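# Place the matching cover over the module on the yellow plate

## Task

Three covers rest in holders. Find the one about 20 mm wider than the module on the yellow base plate and set it down on that plate so it covers the module. The other two covers must stay in their holders; removing either is a failure. The covers' thin walls flex even under light pressure, and any dent beyond the very faintest is a failure. The cover has to stay in place by itself at the end; it does not count if only the robot is holding it there.

## Robot and tools

Robot: two FANUC CRX arms, left_arm and right_arm, each with six joints and a Robotiq 2F-85 two-finger gripper. The names are labels only and do not match left or right in any picture. Scene frame: origin on the table top midway between the arms, +z up, +x out over the table, left_arm on the +y side. Arm bases: left_arm at (-0.044, +0.477, 0) m, right_arm at (-0.005, -0.392, 0) m, each turned slightly about z.

execute_actions takes "actions", a list holding one item or none, plus an optional "pictures" boolean. An empty list moves nothing and just reports the state. An item with "rows" is a motion lasting "steps" control steps (1 to 15, each 1/30 s, default 15). Every row is applied for one step, and the final row repeats if steps exceed the number of rows (at most 15 rows). An item with only "steps" (up to 300) is a wait with no new command; time spent replying counts toward it. A refused call sends nothing to the robot.

Each row is one flat list of 18 numbers covering both arms, even if one arm stays still: left_arm first, then right_arm, 9 numbers each. For each arm: six absolute joint target angles in radians (waist, shoulder, elbow, forearm roll, wrist pitch, wrist roll), then gripper position, force_limit and speed, each between -1 and 1. Joint targets are absolute goals, not offsets. Stated joint ranges: waist -3.491 to 3.491, shoulder -3.140 to 3.140, elbow -1.187 to 4.328, forearm roll -3.316 to 3.316, wrist pitch -3.140 to 3.140, wrist roll -3.927 to 3.927. A target more than 0.010 rad outside its range, and farther out than the current angle, gets the call refused. The true end stop may differ by up to 0.010 rad. A target beyond it is clipped, and the result then says "joint sent to its limit" (possibly about an earlier motion).

Motion limits: joint target speed tops out at 2.62 rad/s for waist and shoulder, 3.14 for the elbow and 3.93 for the wrist joints, with 0.5 s to accelerate. All joints of an arm are timed to arrive together. Each target is held within a lead of the measured angle: 0.805 rad (waist, shoulder), 0.966 (elbow) or 1.21 (wrist joints). Targets are also pulled back if they would move the gripper more than 70 mm from where it is now. Distant goals therefore take several calls. Between calls the arms keep heading for the last row sent, until motion settles or a step is HELD.

Gripper numbers: position +1 is fully open (85 mm); about -0.8 brings the pads together; -1 closes until something blocks the fingers. force_limit sets pad force. On a 40 mm object after a slow close it is roughly 20 N at -1, 128 N at 0 and 235 N at +1. A quicker close adds up to about 5 N (speed 0) or 12 N (speed +1). speed sets closing rate, about 20 mm/s at -1, 85 at 0, 150 at +1. The covers dent easily, so use a low force_limit near -1 with a slow speed. New force or speed values take effect only when position changes by at least 0.01; to grip more gently, open first. To leave a gripper unchanged, repeat its previous three numbers, because 0 is a real command. The fingers point along the gripper's +z and close along its y axis. Closing pushes the fingertips about 13 mm farther from the wrist, so leave that clearance above surfaces. A flat block sticks out about 9 cm toward the gripper's +x.

Result lines: each arm's end_effector_position (m) and end_effector_quat_wxyz in the scene frame. This is the point between the closed pads. Fingertips reach about 19 mm past it when closed and 6 mm when open. The printed position can be off, more so at long reach. Joint positions and Joint velocities list each arm's joints in order (rad, rad/s). object_status: 0 moving, 1 blocked while opening, 2 blocked while closing (a grip), 3 reached target or pads met. Check for 2 after closing at -1. Any new position resets it to 0 briefly. With force_limit -1 it stays 2 even if the object slips out. position_measured is in counts: 3 fully open, ~78 = 60 mm, ~130 = 40 mm, ~180 = 20 mm, ~230 pads touching. "joint command not followed" means a clearance check altered some joint targets. HELD marks steps where your row was not sent. MOTOR HOT warns of heating; an OVER-TEMPERATURE FAULT brakes that arm.

Faults: contact torque reaching a joint's load limit, or any outside force of 150 N on the arm or its load, stops that arm for 10 s and drops the rest of the call. Load limits: 144 N m for waist, shoulder and elbow; 36 N m for the wrist joints. Avoid hard pushes, slams and drops. Keep the arms from striking each other, and knock nothing off the table. Loose objects may occasionally get a small push.

Cameras: cam_high and cam_low (504x504, fixed) and cam_left_wrist and cam_right_wrist (616x616 fisheye). Images arrive in that order with each execute_actions result unless pictures is false. Calibration was given, but each camera may be slightly off. zoom_image takes "camera" (one of those four names) and "region" [x0, y0, x1, y1] in that camera's pixels from the top-left, at most 504x504, and returns a closer view of its latest image. read_manual(section="licences") returns only licence text. finished_scene takes "scene", the number of the current scene starting at 1.

Each tool is called as name([rows], argument=value, ...), one row to a line, values as JSON.

## Session

execute_actions(actions=[])

Scene clock: 0.00 s of 7600.00 s.
left_arm: end_effector_position=(+0.3291, -0.2523, +0.2773) position_measured=3 object_status=3 end_effector_quat_wxyz=(+0.240, +0.960, +0.103, +0.103) | right_arm: end_effector_position=(+0.2218, -0.6798, +0.1588) position_measured=3 object_status=3 end_effector_quat_wxyz=(+0.243, +0.160, +0.950, -0.112)
Joint positions: left_arm=[-0.71   0.55   0.575  0.085 -1.074 -2.04 ] | right_arm=[-0.629 -0.673 -0.86   0.079 -0.847  0.115]
Joint velocities: left_arm=[ 0.    -0.     0.    -0.001  0.     0.   ] | right_arm=[-0.    -0.     0.    -0.    -0.     0.001]

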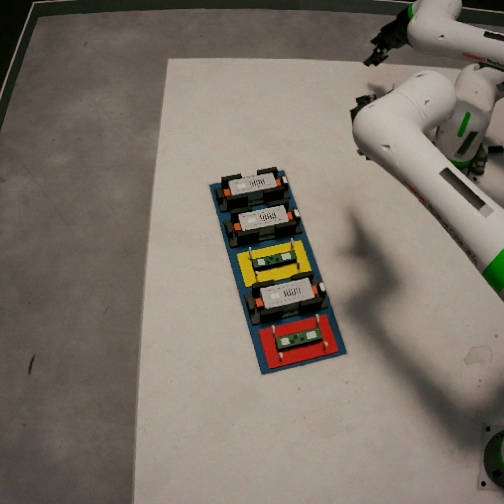

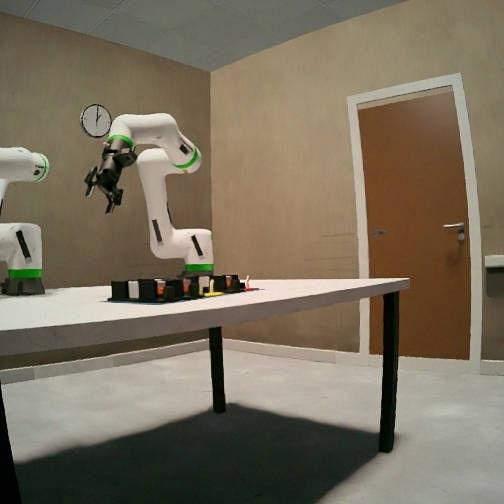

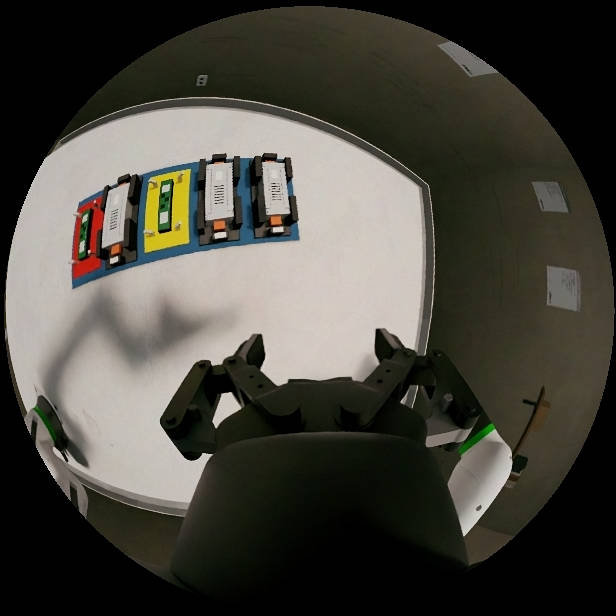

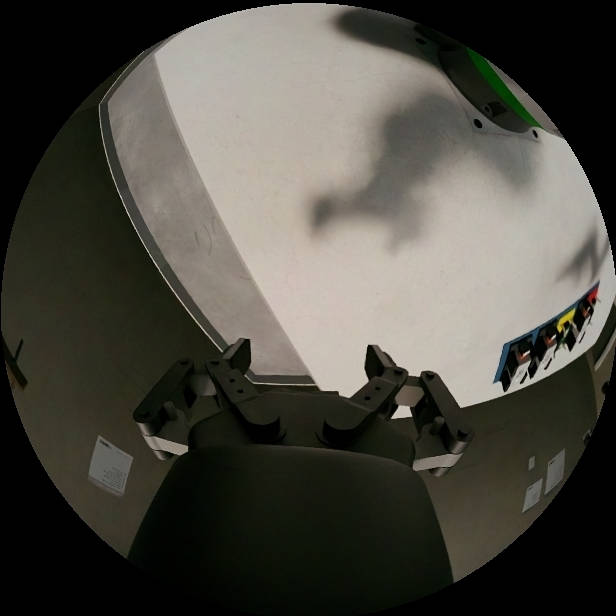

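zoom_image(camera="cam_high", region=[190, 155, 370, 385])

zoom_image(camera="cam_left_wrist", region=[60, 130, 320, 300])

zoom_image(camera="cam_low", region=[90, 260, 280, 320])

Region (190, 155, 370, 385) of cam_high's 504x504 image, scaled by 2.191, with more detail than that image has; it fills the left 394 columns of this view, and the rest is white.

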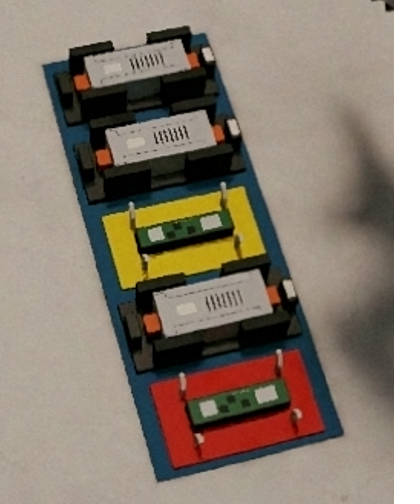

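Region (60, 130, 320, 300) of cam_left_wrist's 616x616 image, scaled by 1.938, with more detail than that image has; it fills the top 330 rows of this view, and the rest is white.

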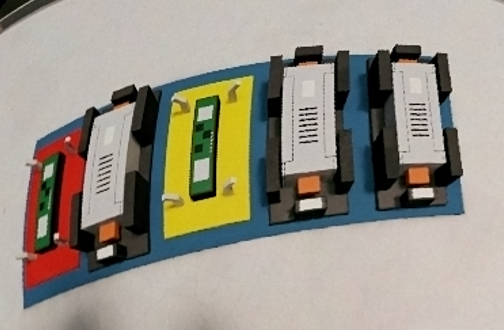

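Region (90, 260, 280, 320) of cam_low's 504x504 image, scaled by 2.653, with more detail than that image has; it fills the top 159 rows of this view, and the rest is white.

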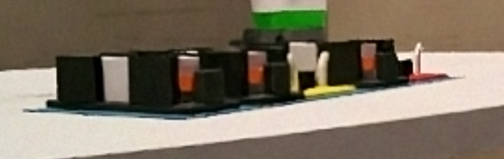

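execute_actions([
  {"rows":[[0.9,0.3,0.575,0.085,-1.074,-2.04,1,0,0,-0.629,-0.673,-0.86,0.079,-0.847,0.115,1,0,0]],"steps":15},
], pictures=false)

execute_actions([
  {"rows":[[0.9,0.3,0.575,0.085,-1.074,-2.04,1,0,0,0.682,0.577,0.61,0,-1.604,-0.564,1,0,0]],"steps":15},
], pictures=false)

execute_actions([
  {"steps":45},
])

Scene clock: 7.60 s of 7600.00 s.
left_arm: end_effector_position=(+0.4957, -0.1281, +0.3338) position_measured=3 object_status=3 end_effector_quat_wxyz=(+0.251, +0.930, +0.221, +0.155) | right_arm: end_effector_position=(+0.2216, -0.6799, +0.1587) position_measured=3 object_status=3 end_effector_quat_wxyz=(+0.243, +0.160, +0.950, -0.112)
Joint positions: left_arm=[-0.453  0.48   0.575  0.085 -1.074 -2.04 ] | right_arm=[-0.629 -0.673 -0.86   0.079 -0.847  0.115]
Joint velocities: left_arm=[ 0.607 -0.141 -0.    -0.001 -0.001 -0.   ] | right_arm=[-0.    -0.    -0.001 -0.    -0.    -0.001]
Steps of this call (steps 1 to 90: nothing new was sent; then 4.10 s passed at rest; steps 91 to 105: all 15 steps of this action). Readings (joint positions | what the end effector reports):
91: left_arm=[-0.710 0.550 0.575 0.085 -1.074 -2.040] | right_arm=[-0.629 -0.673 -0.860 0.079 -0.847 0.115] | left_arm position_measured=3 object_status=3 | right_arm position_measured=3 object_status=3
92: left_arm=[-0.706 0.549 0.575 0.085 -1.074 -2.040] | right_arm=[-0.629 -0.673 -0.860 0.079 -0.847 0.115] | left_arm position_measured=3 object_status=3 | right_arm position_measured=3 object_status=3
94: left_arm=[-0.679 0.541 0.575 0.085 -1.074 -2.040] | right_arm=[-0.629 -0.673 -0.860 0.079 -0.847 0.115] | left_arm position_measured=3 object_status=3 | right_arm position_measured=3 object_status=3
98: left_arm=[-0.596 0.516 0.575 0.085 -1.074 -2.040] | right_arm=[-0.629 -0.673 -0.860 0.079 -0.847 0.115] | left_arm position_measured=3 object_status=3 | right_arm position_measured=3 object_status=3
105: the state above

Scene clock: 8.10 s of 7600.00 s.
left_arm: end_effector_position=(+0.6454, +0.0696, +0.3810) position_measured=3 object_status=3 end_effector_quat_wxyz=(+0.243, +0.876, +0.358, +0.213) | right_arm: end_effector_position=(+0.3613, -0.5993, +0.2201) position_measured=3 object_status=3 end_effector_quat_wxyz=(+0.169, +0.131, +0.977, -0.029)
Joint positions: left_arm=[-0.142  0.42   0.575  0.085 -1.074 -2.04 ] | right_arm=[-0.306 -0.35  -0.473  0.052 -1.109 -0.119]
Joint velocities: left_arm=[ 0.619 -0.096  0.    -0.     0.    -0.   ] | right_arm=[ 0.748  0.748  0.895 -0.051 -0.483 -0.433]
Steps of this call (steps 1 to 15: all 15 steps of this action). Readings (joint positions | what the end effector reports):
1: left_arm=[-0.432 0.475 0.575 0.085 -1.074 -2.040] | right_arm=[-0.629 -0.673 -0.860 0.079 -0.848 0.115] | left_arm position_measured=3 object_status=3 | right_arm position_measured=3 object_status=3
2: left_arm=[-0.412 0.470 0.575 0.085 -1.074 -2.040] | right_arm=[-0.624 -0.668 -0.854 0.079 -0.852 0.111] | left_arm position_measured=3 object_status=3 | right_arm position_measured=3 object_status=3
4: left_arm=[-0.371 0.462 0.575 0.085 -1.074 -2.040] | right_arm=[-0.598 -0.642 -0.822 0.076 -0.877 0.089] | left_arm position_measured=3 object_status=3 | right_arm position_measured=3 object_status=3
8: left_arm=[-0.288 0.445 0.575 0.085 -1.074 -2.040] | right_arm=[-0.490 -0.534 -0.693 0.066 -0.973 0.002] | left_arm position_measured=3 object_status=3 | right_arm position_measured=3 object_status=3
15: the state above

Scene clock: 9.60 s of 7600.00 s.
left_arm: end_effector_position=(+0.6646, +0.7909, +0.4664) position_measured=3 object_status=3 end_effector_quat_wxyz=(+0.130, +0.602, +0.705, +0.351) | right_arm: end_effector_position=(+0.5340, -0.0008, +0.2195) position_measured=3 object_status=3 end_effector_quat_wxyz=(-0.000, -0.130, +0.991, -0.000)
Joint positions: left_arm=[ 0.815  0.309  0.575  0.085 -1.074 -2.04 ] | right_arm=[ 0.682  0.577  0.609 -0.    -1.604 -0.564]
Joint velocities: left_arm=[ 0.639 -0.069  0.001 -0.    -0.001 -0.   ] | right_arm=[ 0.034  0.033  0.041  0.    -0.02  -0.018]
Steps of this call (steps 1 to 45: the robot went on to your last target). Readings (joint positions | what the end effector reports):
1: left_arm=[-0.121 0.417 0.575 0.085 -1.074 -2.040] | right_arm=[-0.281 -0.325 -0.442 0.050 -1.125 -0.134] | left_arm position_measured=3 object_status=3 | right_arm position_measured=3 object_status=3
2: left_arm=[-0.100 0.414 0.575 0.085 -1.074 -2.040] | right_arm=[-0.256 -0.300 -0.412 0.049 -1.140 -0.148] | left_arm position_measured=3 object_status=3 | right_arm position_measured=3 object_status=3
4: left_arm=[-0.058 0.408 0.575 0.085 -1.074 -2.040] | right_arm=[-0.207 -0.251 -0.354 0.046 -1.169 -0.174] | left_arm position_measured=3 object_status=3 | right_arm position_measured=3 object_status=3
8: left_arm=[0.026 0.397 0.575 0.085 -1.074 -2.040] | right_arm=[-0.111 -0.155 -0.240 0.040 -1.221 -0.220] | left_arm position_measured=3 object_status=3 | right_arm position_measured=3 object_status=3
45: the state above
camera_calibration (this result's frames):
cam_left_wrist: T_world_to_cam=[[0.780153, 0.00107525, 0.625588, -0.807053], [0.0206638, -0.999497, -0.0240513, 0.818923], [0.625248, 0.0316907, -0.779783, 0.0746756], [0, 0, 0, 1]] pos_world=[0.566012, 0.817012, 0.58281]
cam_right_wrist: T_world_to_cam=[[-0.306591, 0.951057, -0.0386213, 0.173359], [0.920963, 0.306652, 0.2404, -0.51156], [0.240477, 0.0381358, -0.969905, 0.231531], [0, 0, 0, 1]] pos_world=[0.4686, -0.0168327, 0.354238]

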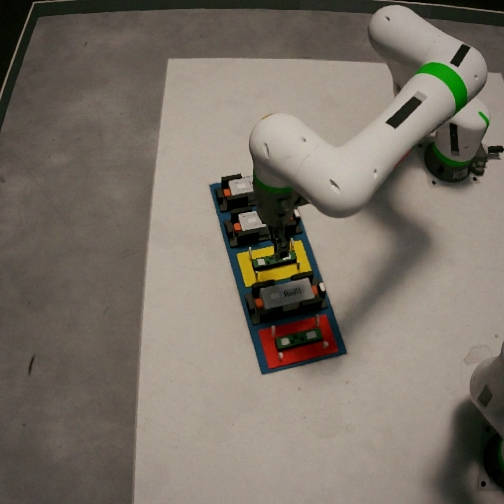

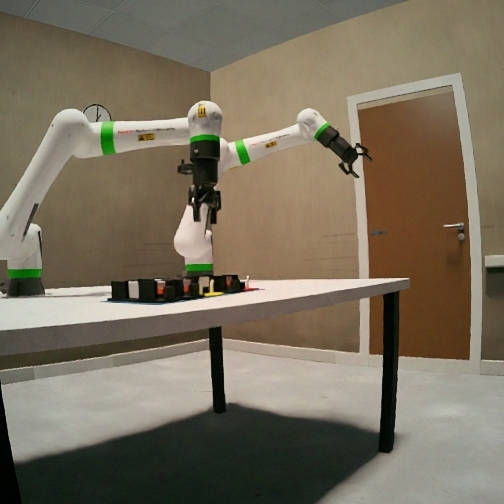

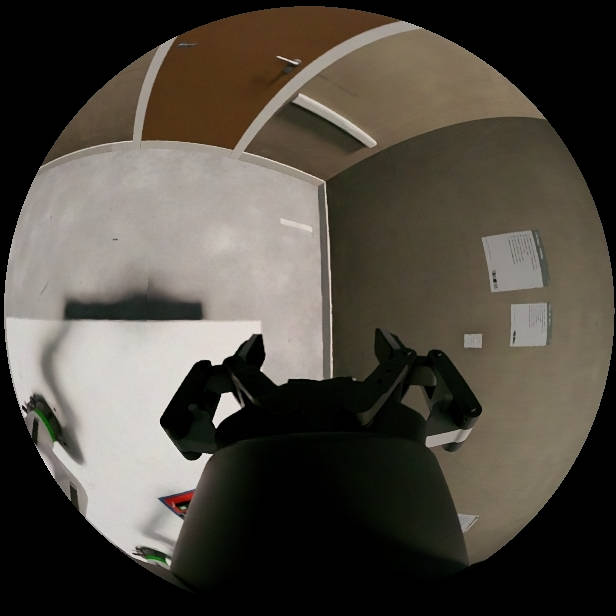

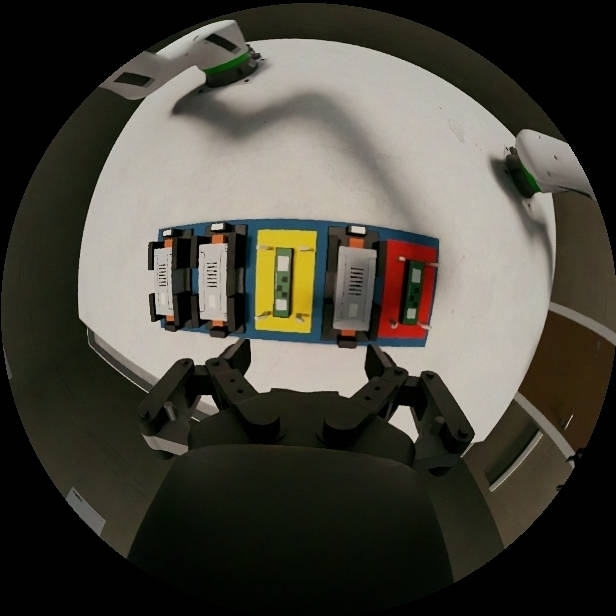

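zoom_image(camera="cam_right_wrist", region=[140, 210, 450, 360])

Region (140, 210, 450, 360) of cam_right_wrist's 616x616 image, scaled by 1.626, with more detail than that image has; it fills the top 244 rows of this view, and the rest is white.

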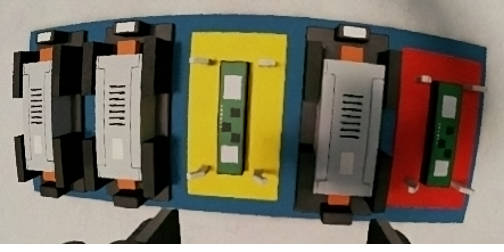

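execute_actions([
  {"rows":[[0.9,0.3,0.575,0.085,-1.074,-2.04,1,0,0,0.479,0.428,0.23,0,-1.373,-0.361,1,0,0]],"steps":15},
], pictures=false)

execute_actions([
  {"steps":15},
])

zoom_image(camera="cam_right_wrist", region=[150, 200, 470, 400])

zoom_image(camera="cam_low", region=[90, 180, 290, 320])

Scene clock: 13.40 s of 7600.00 s.
left_arm: end_effector_position=(+0.6334, +0.8482, +0.4734) position_measured=3 object_status=3 end_effector_quat_wxyz=(+0.116, +0.571, +0.729, +0.360) | right_arm: end_effector_position=(+0.5524, -0.1465, +0.1534) position_measured=3 object_status=3 end_effector_quat_wxyz=(-0.000, -0.130, +0.991, -0.000)
Joint positions: left_arm=[ 0.9    0.3    0.575  0.085 -1.074 -2.04 ] | right_arm=[ 0.487  0.434  0.246  0.    -1.383 -0.37 ]
Joint velocities: left_arm=[ 0.001 -0.    -0.001  0.001  0.     0.   ] | right_arm=[-0.225 -0.167 -0.419  0.     0.254  0.222]
Steps of this call (steps 1 to 30: the robot went on to your last target; steps 31 to 90: nothing new was sent; then 0.30 s passed at rest; steps 91 to 105: all 15 steps of this action). Readings (joint positions | what the end effector reports):
91: left_arm=[0.900 0.300 0.575 0.085 -1.074 -2.040] | right_arm=[0.682 0.577 0.610 0.000 -1.604 -0.564] | left_arm position_measured=3 object_status=3 | right_arm position_measured=3 object_status=3
92: left_arm=[0.900 0.300 0.575 0.085 -1.074 -2.040] | right_arm=[0.679 0.575 0.604 0.000 -1.600 -0.562] | left_arm position_measured=3 object_status=3 | right_arm position_measured=3 object_status=3
94: left_arm=[0.900 0.300 0.575 0.085 -1.074 -2.040] | right_arm=[0.662 0.562 0.572 0.000 -1.581 -0.544] | left_arm position_measured=3 object_status=3 | right_arm position_measured=3 object_status=3
98: left_arm=[0.900 0.300 0.575 0.085 -1.074 -2.040] | right_arm=[0.594 0.513 0.445 0.000 -1.504 -0.476] | left_arm position_measured=3 object_status=3 | right_arm position_measured=3 object_status=3
105: the state above

Scene clock: 13.90 s of 7600.00 s.
left_arm: end_effector_position=(+0.6334, +0.8482, +0.4734) position_measured=3 object_status=3 end_effector_quat_wxyz=(+0.116, +0.571, +0.729, +0.360) | right_arm: end_effector_position=(+0.5519, -0.1530, +0.1503) position_measured=3 object_status=3 end_effector_quat_wxyz=(-0.000, -0.130, +0.991, -0.000)
Joint positions: left_arm=[ 0.9    0.3    0.575  0.085 -1.074 -2.04 ] | right_arm=[ 0.479  0.428  0.23   0.    -1.373 -0.361]
Joint velocities: left_arm=[ 0.    -0.    -0.002 -0.001  0.     0.   ] | right_arm=[-0.001 -0.    -0.     0.001  0.    -0.   ]
Steps of this call (steps 1 to 15: the robot went on to your last target). Readings (joint positions | what the end effector reports):
1: left_arm=[0.900 0.300 0.575 0.085 -1.074 -2.040] | right_arm=[0.482 0.430 0.236 0.000 -1.376 -0.364] | left_arm position_measured=3 object_status=3 | right_arm position_measured=3 object_status=3
2: left_arm=[0.900 0.300 0.575 0.085 -1.074 -2.040] | right_arm=[0.479 0.428 0.231 0.000 -1.374 -0.362] | left_arm position_measured=3 object_status=3 | right_arm position_measured=3 object_status=3
4: left_arm=[0.900 0.300 0.575 0.085 -1.074 -2.040] | right_arm=[0.479 0.428 0.230 0.000 -1.373 -0.361] | left_arm position_measured=3 object_status=3 | right_arm position_measured=3 object_status=3
8: left_arm=[0.900 0.300 0.575 0.085 -1.074 -2.040] | right_arm=[0.479 0.428 0.230 0.000 -1.373 -0.361] | left_arm position_measured=3 object_status=3 | right_arm position_measured=3 object_status=3
15: the state above
camera_calibration (this result's frames):
cam_left_wrist: T_world_to_cam=[[0.772805, 0.0635396, 0.631454, -0.838274], [0.105604, -0.993979, -0.0292248, 0.820997], [0.625795, 0.089269, -0.774862, 0.0463421], [0, 0, 0, 1]] pos_world=[0.532121, 0.865181, 0.589234]
cam_right_wrist: T_world_to_cam=[[-0.306644, 0.951044, -0.0385424, 0.320936], [0.920917, 0.306678, 0.240543, -0.464674], [0.240587, 0.0382668, -0.969873, 0.165874], [0, 0, 0, 1]] pos_world=[0.486431, -0.169066, 0.285021]

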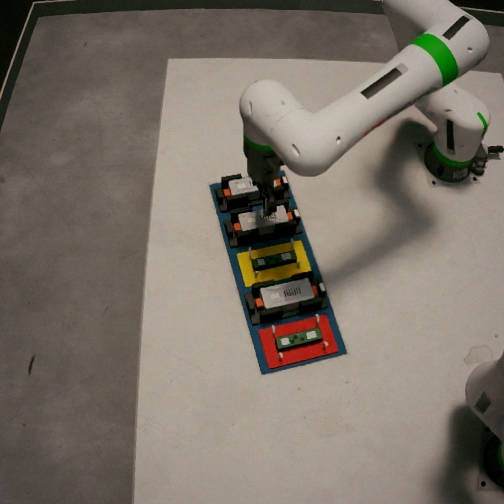

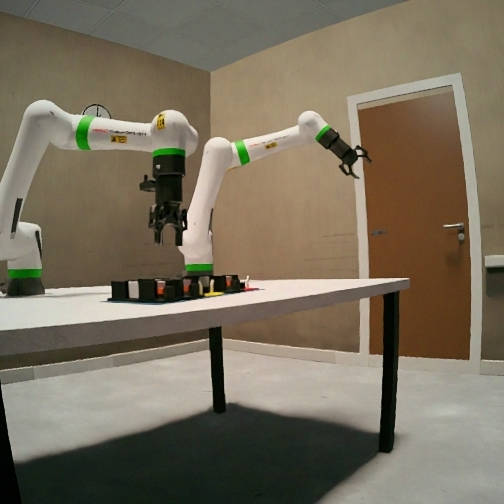

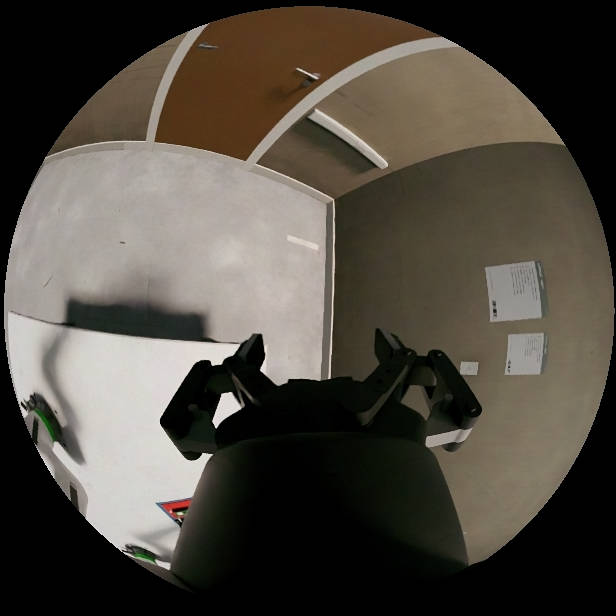

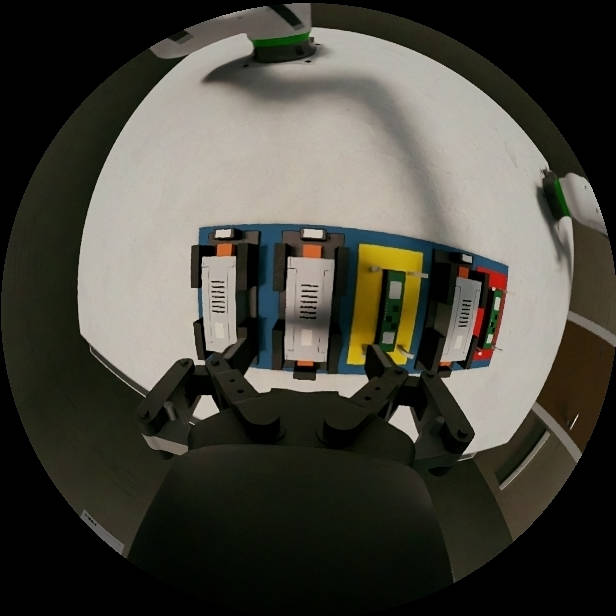

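Region (150, 200, 470, 400) of cam_right_wrist's 616x616 image, scaled by 1.575, with more detail than that image has; it fills the top 315 rows of this view, and the rest is white.

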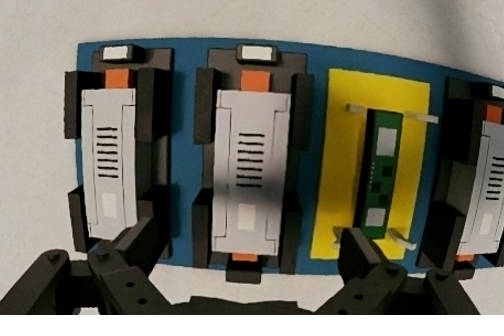

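Region (90, 180, 290, 320) of cam_low's 504x504 image, scaled by 2.520, with more detail than that image has; it fills the top 353 rows of this view, and the rest is white.

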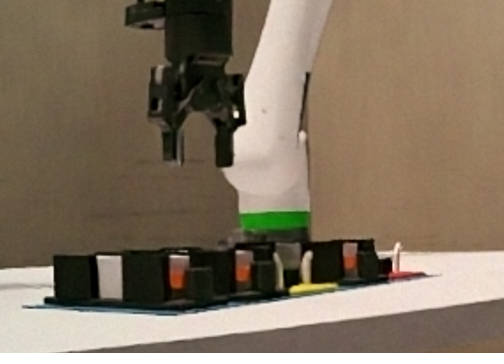

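zoom_image(camera="cam_right_wrist", region=[270, 225, 440, 325])

zoom_image(camera="cam_right_wrist", region=[185, 225, 355, 325])

Region (270, 225, 440, 325) of cam_right_wrist's 616x616 image, scaled by 2.965, with more detail than that image has; it fills the top 296 rows of this view, and the rest is white.

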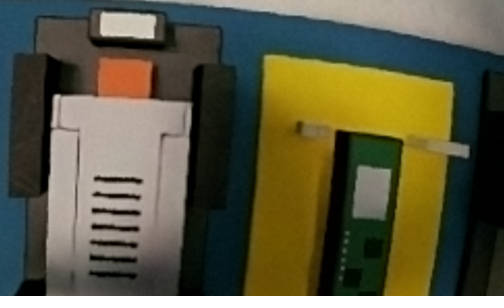

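Region (185, 225, 355, 325) of cam_right_wrist's 616x616 image, scaled by 2.965, with more detail than that image has; it fills the top 296 rows of this view, and the rest is white.

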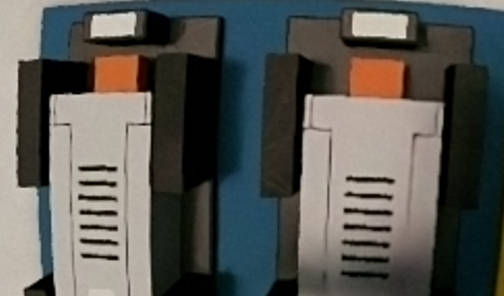

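execute_actions([
  {"rows":[[0.9,0.3,0.575,0.085,-1.074,-2.04,1,0,0,0.479,0.471,0.134,0,-1.234,-0.361,1,0,0]],"steps":15},
])

zoom_image(camera="cam_right_wrist", region=[170, 210, 470, 380])

zoom_image(camera="cam_low", region=[110, 220, 250, 310])

Scene clock: 17.67 s of 7600.00 s.
left_arm: end_effector_position=(+0.6334, +0.8482, +0.4735) position_measured=3 object_status=3 end_effector_quat_wxyz=(+0.116, +0.571, +0.729, +0.360) | right_arm: end_effector_position=(+0.5519, -0.1530, +0.0850) position_measured=3 object_status=3 end_effector_quat_wxyz=(-0.000, -0.130, +0.991, -0.000)
Joint positions: left_arm=[ 0.9    0.3    0.575  0.085 -1.074 -2.04 ] | right_arm=[ 0.479  0.471  0.134 -0.    -1.234 -0.361]
Joint velocities: left_arm=[-0.    -0.     0.001  0.001 -0.001  0.   ] | right_arm=[-0.    -0.001 -0.001  0.001  0.     0.001]
Steps of this call (steps 1 to 15: the robot went on to your last target; steps 16 to 90: nothing new was sent; then 0.27 s passed at rest; steps 91 to 105: all 15 steps of this action). Readings (joint positions | what the end effector reports):
91: left_arm=[0.900 0.300 0.575 0.085 -1.074 -2.040] | right_arm=[0.479 0.428 0.229 0.000 -1.372 -0.361] | left_arm position_measured=3 object_status=3 | right_arm position_measured=3 object_status=3
92: left_arm=[0.900 0.300 0.575 0.085 -1.074 -2.040] | right_arm=[0.479 0.430 0.225 -0.000 -1.365 -0.361] | left_arm position_measured=3 object_status=3 | right_arm position_measured=3 object_status=3
94: left_arm=[0.900 0.300 0.575 0.085 -1.074 -2.040] | right_arm=[0.479 0.442 0.197 -0.000 -1.325 -0.361] | left_arm position_measured=3 object_status=3 | right_arm position_measured=3 object_status=3
98: left_arm=[0.900 0.300 0.575 0.085 -1.074 -2.040] | right_arm=[0.479 0.470 0.136 -0.000 -1.238 -0.361] | left_arm position_measured=3 object_status=3 | right_arm position_measured=3 object_status=3
105: the state above
camera_calibration (this result's frames):
cam_left_wrist: T_world_to_cam=[[0.772794, 0.0635305, 0.631469, -0.838276], [0.105604, -0.993978, -0.0292373, 0.821004], [0.625809, 0.0892802, -0.77485, 0.0463282], [0, 0, 0, 1]] pos_world=[0.532121, 0.86518, 0.589247]
cam_right_wrist: T_world_to_cam=[[-0.306577, 0.951066, -0.0385162, 0.318377], [0.920956, 0.30661, 0.240477, -0.449079], [0.240519, 0.0382532, -0.96989, 0.102556], [0, 0, 0, 1]] pos_world=[0.486523, -0.169029, 0.219724]

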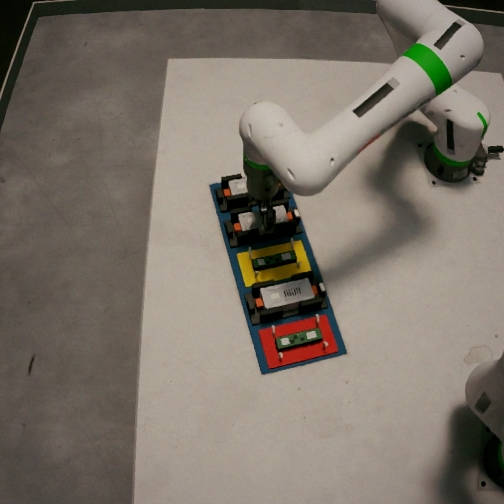

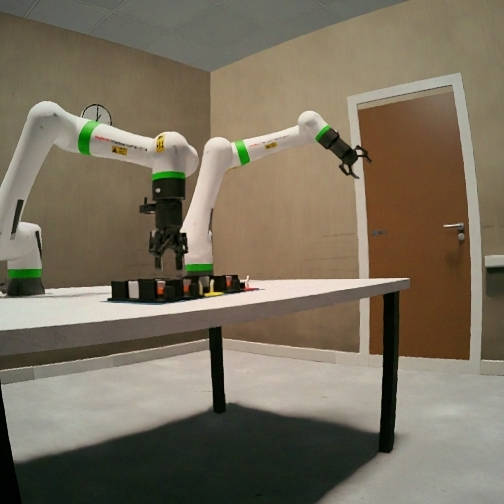

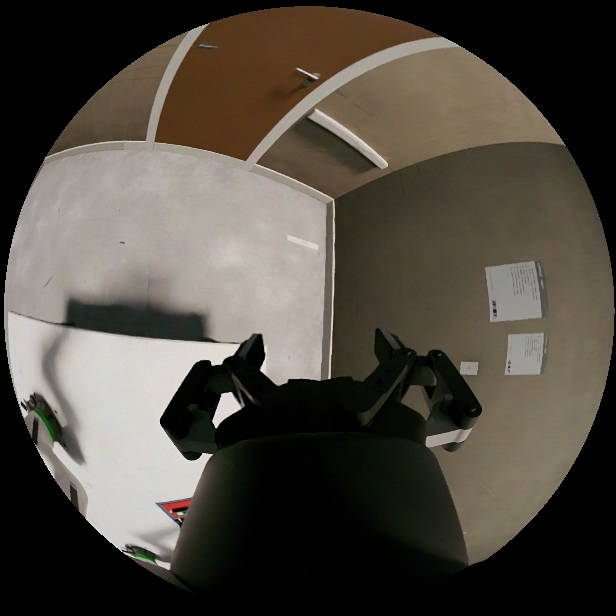

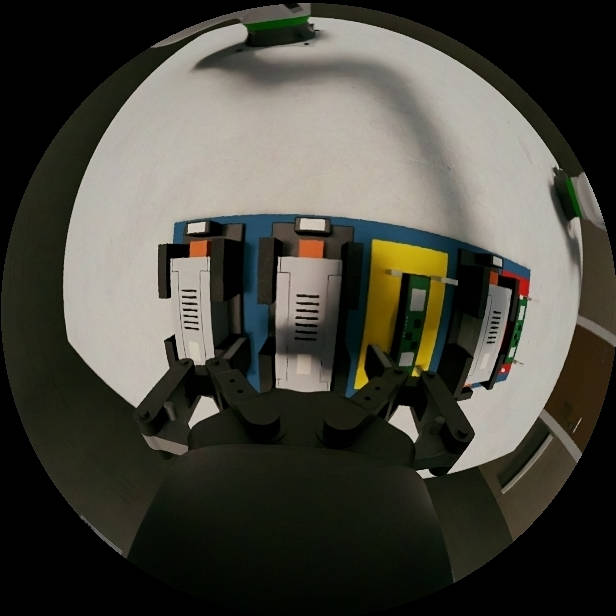

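Region (170, 210, 470, 380) of cam_right_wrist's 616x616 image, scaled by 1.680, with more detail than that image has; it fills the top 286 rows of this view, and the rest is white.

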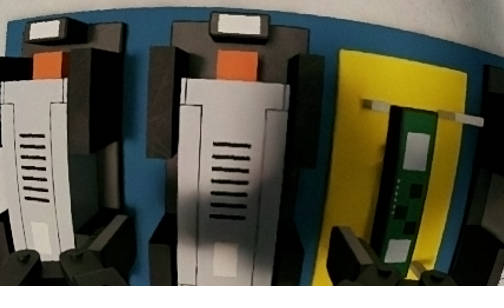

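Region (110, 220, 250, 310) of cam_low's 504x504 image, scaled by 3.600, with more detail than that image has; it fills the top 324 rows of this view, and the rest is white.

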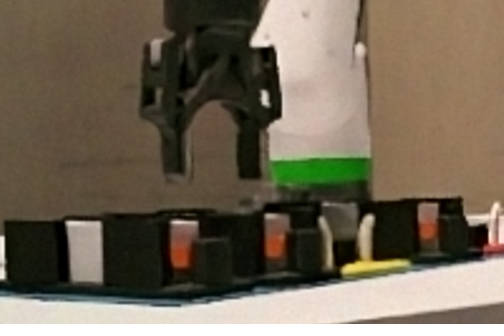

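execute_actions([
  {"rows":[[0.9,0.3,0.575,0.085,-1.074,-2.04,1,0,0,0.302,0.457,0.114,0,-1.228,-0.184,1,0,0]],"steps":15},
])

zoom_image(camera="cam_right_wrist", region=[170, 210, 470, 380])

Scene clock: 20.80 s of 7600.00 s.
left_arm: end_effector_position=(+0.6334, +0.8482, +0.4735) position_measured=3 object_status=3 end_effector_quat_wxyz=(+0.116, +0.571, +0.729, +0.360) | right_arm: end_effector_position=(+0.5800, -0.2572, +0.0852) position_measured=3 object_status=3 end_effector_quat_wxyz=(-0.000, -0.130, +0.991, -0.000)
Joint positions: left_arm=[ 0.9    0.3    0.575  0.085 -1.074 -2.04 ] | right_arm=[ 0.302  0.457  0.114  0.    -1.228 -0.184]
Joint velocities: left_arm=[ 0.001 -0.    -0.001  0.001  0.002 -0.   ] | right_arm=[ 0.     0.    -0.001 -0.001 -0.     0.   ]
Steps of this call (steps 1 to 15: the robot went on to your last target; steps 16 to 79: nothing new was sent; steps 80 to 94: all 15 steps of this action). Readings (joint positions | what the end effector reports):
80: left_arm=[0.900 0.300 0.575 0.085 -1.074 -2.040] | right_arm=[0.479 0.471 0.134 0.000 -1.234 -0.360] | left_arm position_measured=3 object_status=3 | right_arm position_measured=3 object_status=3
81: left_arm=[0.900 0.300 0.575 0.085 -1.074 -2.040] | right_arm=[0.474 0.471 0.133 0.000 -1.234 -0.356] | left_arm position_measured=3 object_status=3 | right_arm position_measured=3 object_status=3
83: left_arm=[0.900 0.300 0.575 0.085 -1.074 -2.040] | right_arm=[0.448 0.469 0.130 0.000 -1.233 -0.329] | left_arm position_measured=3 object_status=3 | right_arm position_measured=3 object_status=3
87: left_arm=[0.900 0.300 0.575 0.085 -1.074 -2.040] | right_arm=[0.350 0.461 0.119 0.000 -1.230 -0.232] | left_arm position_measured=3 object_status=3 | right_arm position_measured=3 object_status=3
94: the state above
camera_calibration (this result's frames):
cam_left_wrist: T_world_to_cam=[[0.772795, 0.0635301, 0.631469, -0.838276], [0.105604, -0.993978, -0.0292377, 0.821005], [0.625809, 0.0892803, -0.77485, 0.0463282], [0, 0, 0, 1]] pos_world=[0.532121, 0.86518, 0.589247]
cam_right_wrist: T_world_to_cam=[[-0.306713, 0.951021, -0.0385401, 0.426186], [0.920874, 0.306742, 0.240627, -0.44295], [0.240663, 0.038313, -0.969852, 0.0999315], [0, 0, 0, 1]] pos_world=[0.514568, -0.273269, 0.21993]

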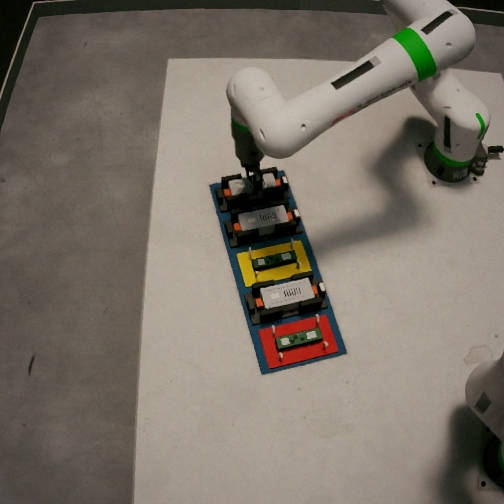

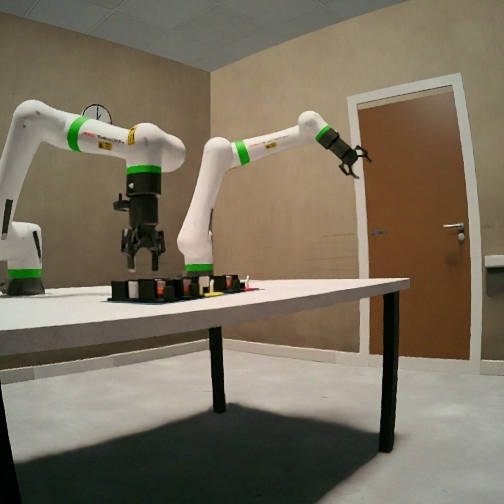

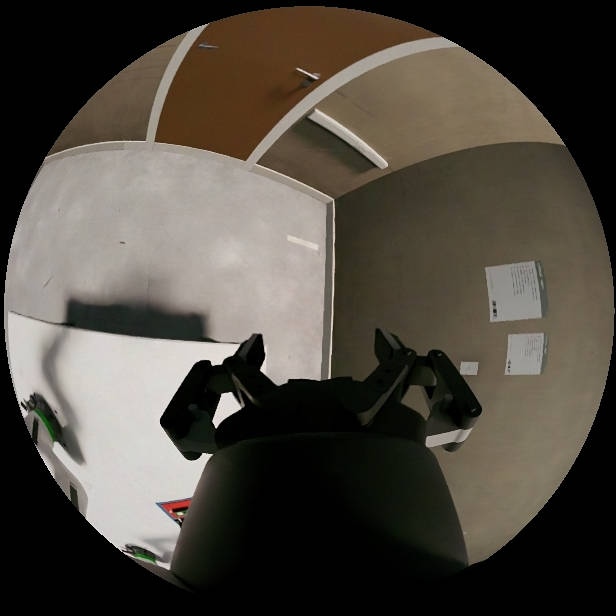

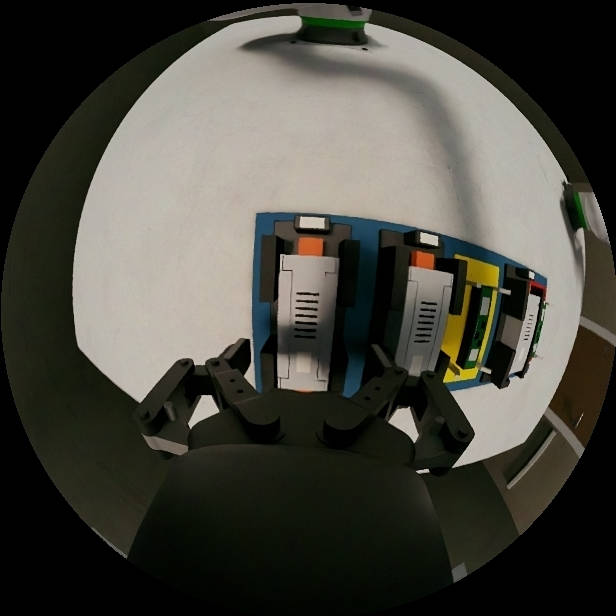

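Region (170, 210, 470, 380) of cam_right_wrist's 616x616 image, scaled by 1.680, with more detail than that image has; it fills the top 286 rows of this view, and the rest is white.

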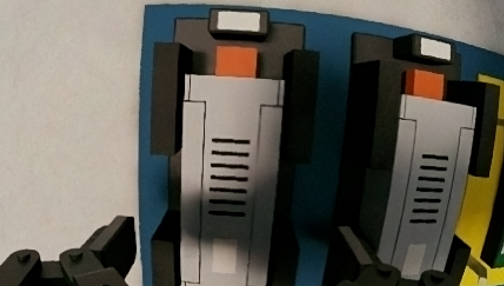

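execute_actions([
  {"rows":[[0.9,0.3,0.575,0.085,-1.074,-2.04,1,0,0,0.638,0.5276,0.2187,0,-1.262,-0.52,1,0,0]],"steps":15},
], pictures=false)

execute_actions([
  {"steps":8},
])

zoom_image(camera="cam_right_wrist", region=[170, 210, 470, 380])

Scene clock: 22.67 s of 7600.00 s.
left_arm: end_effector_position=(+0.6334, +0.8482, +0.4735) position_measured=3 object_status=3 end_effector_quat_wxyz=(+0.116, +0.571, +0.729, +0.360) | right_arm: end_effector_position=(+0.5351, -0.0753, +0.0854) position_measured=3 object_status=3 end_effector_quat_wxyz=(-0.000, -0.131, +0.991, -0.000)
Joint positions: left_arm=[ 0.9    0.3    0.575  0.085 -1.074 -2.04 ] | right_arm=[ 0.597  0.519  0.206 -0.    -1.258 -0.478]
Joint velocities: left_arm=[ 0.     0.    -0.002  0.001  0.001  0.   ] | right_arm=[ 0.596  0.126  0.183  0.001 -0.059 -0.584]
Steps of this call (steps 1 to 15: the robot went on to your last target; steps 16 to 41: nothing new was sent; steps 42 to 56: all 15 steps of this action). Readings (joint positions | what the end effector reports):
42: left_arm=[0.900 0.300 0.575 0.085 -1.074 -2.040] | right_arm=[0.302 0.457 0.114 0.000 -1.228 -0.184] | left_arm position_measured=3 object_status=3 | right_arm position_measured=3 object_status=3
43: left_arm=[0.900 0.300 0.575 0.085 -1.074 -2.040] | right_arm=[0.306 0.458 0.115 -0.000 -1.229 -0.188] | left_arm position_measured=3 object_status=3 | right_arm position_measured=3 object_status=3
45: left_arm=[0.900 0.300 0.575 0.085 -1.074 -2.040] | right_arm=[0.333 0.463 0.124 -0.000 -1.231 -0.215] | left_arm position_measured=3 object_status=3 | right_arm position_measured=3 object_status=3
49: left_arm=[0.900 0.300 0.575 0.085 -1.074 -2.040] | right_arm=[0.431 0.484 0.154 -0.000 -1.241 -0.313] | left_arm position_measured=3 object_status=3 | right_arm position_measured=3 object_status=3
56: the state above

Scene clock: 22.93 s of 7600.00 s.
left_arm: end_effector_position=(+0.6334, +0.8482, +0.4735) position_measured=3 object_status=3 end_effector_quat_wxyz=(+0.116, +0.571, +0.729, +0.360) | right_arm: end_effector_position=(+0.5243, -0.0509, +0.0854) position_measured=3 object_status=3 end_effector_quat_wxyz=(-0.000, -0.130, +0.991, -0.000)
Joint positions: left_arm=[ 0.9    0.3    0.575  0.085 -1.074 -2.04 ] | right_arm=[ 0.638  0.528  0.219 -0.    -1.262 -0.52 ]
Joint velocities: left_arm=[ 0.     0.     0.    -0.     0.002  0.   ] | right_arm=[-0.     0.     0.     0.     0.    -0.001]
Steps of this call (steps 1 to 8: the robot went on to your last target). Readings (joint positions | what the end effector reports):
1: left_arm=[0.900 0.300 0.575 0.085 -1.074 -2.040] | right_arm=[0.615 0.523 0.211 -0.000 -1.260 -0.496] | left_arm position_measured=3 object_status=3 | right_arm position_measured=3 object_status=3
2: left_arm=[0.900 0.300 0.575 0.085 -1.074 -2.040] | right_arm=[0.628 0.525 0.215 -0.000 -1.261 -0.509] | left_arm position_measured=3 object_status=3 | right_arm position_measured=3 object_status=3
4: left_arm=[0.900 0.300 0.575 0.085 -1.074 -2.040] | right_arm=[0.638 0.528 0.218 -0.000 -1.262 -0.519] | left_arm position_measured=3 object_status=3 | right_arm position_measured=3 object_status=3
8: the state above
camera_calibration (this result's frames):
cam_left_wrist: T_world_to_cam=[[0.772798, 0.0635333, 0.631464, -0.838277], [0.105604, -0.993978, -0.0292334, 0.821004], [0.625805, 0.0892767, -0.774854, 0.0463303], [0, 0, 0, 1]] pos_world=[0.532123, 0.865182, 0.589242]
cam_right_wrist: T_world_to_cam=[[-0.306423, 0.951118, -0.038473, 0.212761], [0.920974, 0.306445, 0.240622, -0.455014], [0.24065, 0.0382996, -0.969856, 0.105637], [0, 0, 0, 1]] pos_world=[0.458829, -0.0669702, 0.220124]

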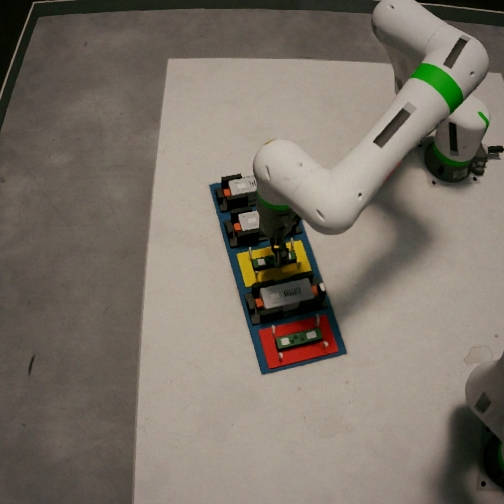

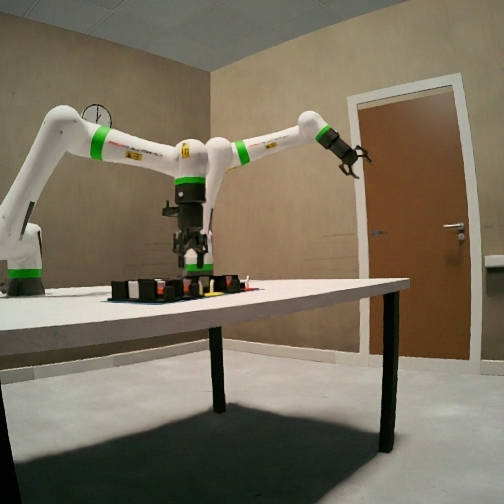

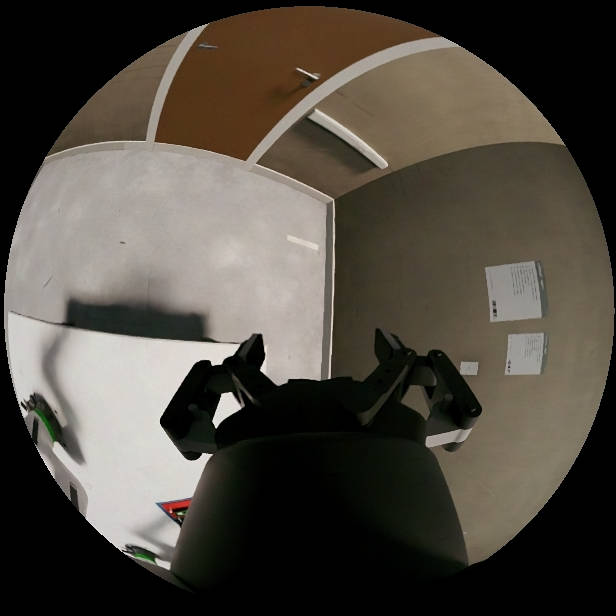

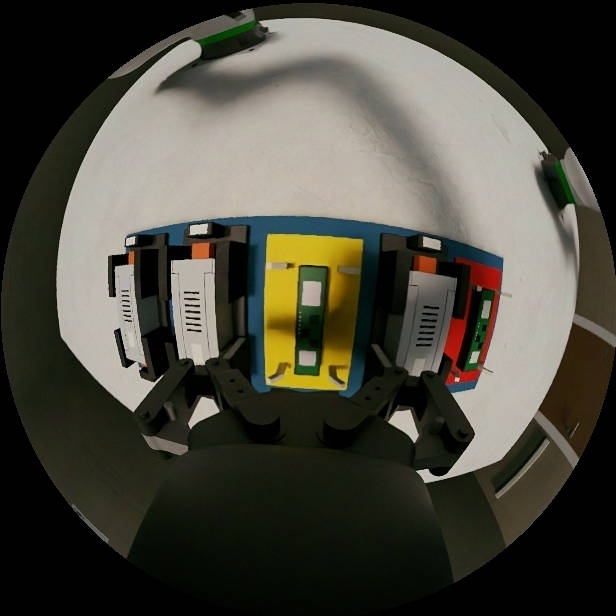

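Region (170, 210, 470, 380) of cam_right_wrist's 616x616 image, scaled by 1.680, with more detail than that image has; it fills the top 286 rows of this view, and the rest is white.

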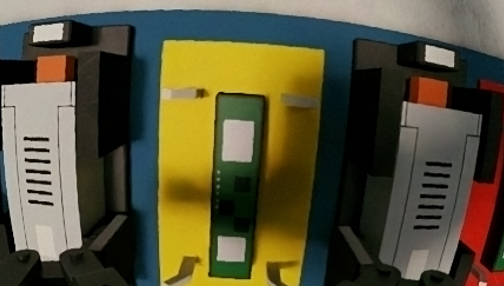

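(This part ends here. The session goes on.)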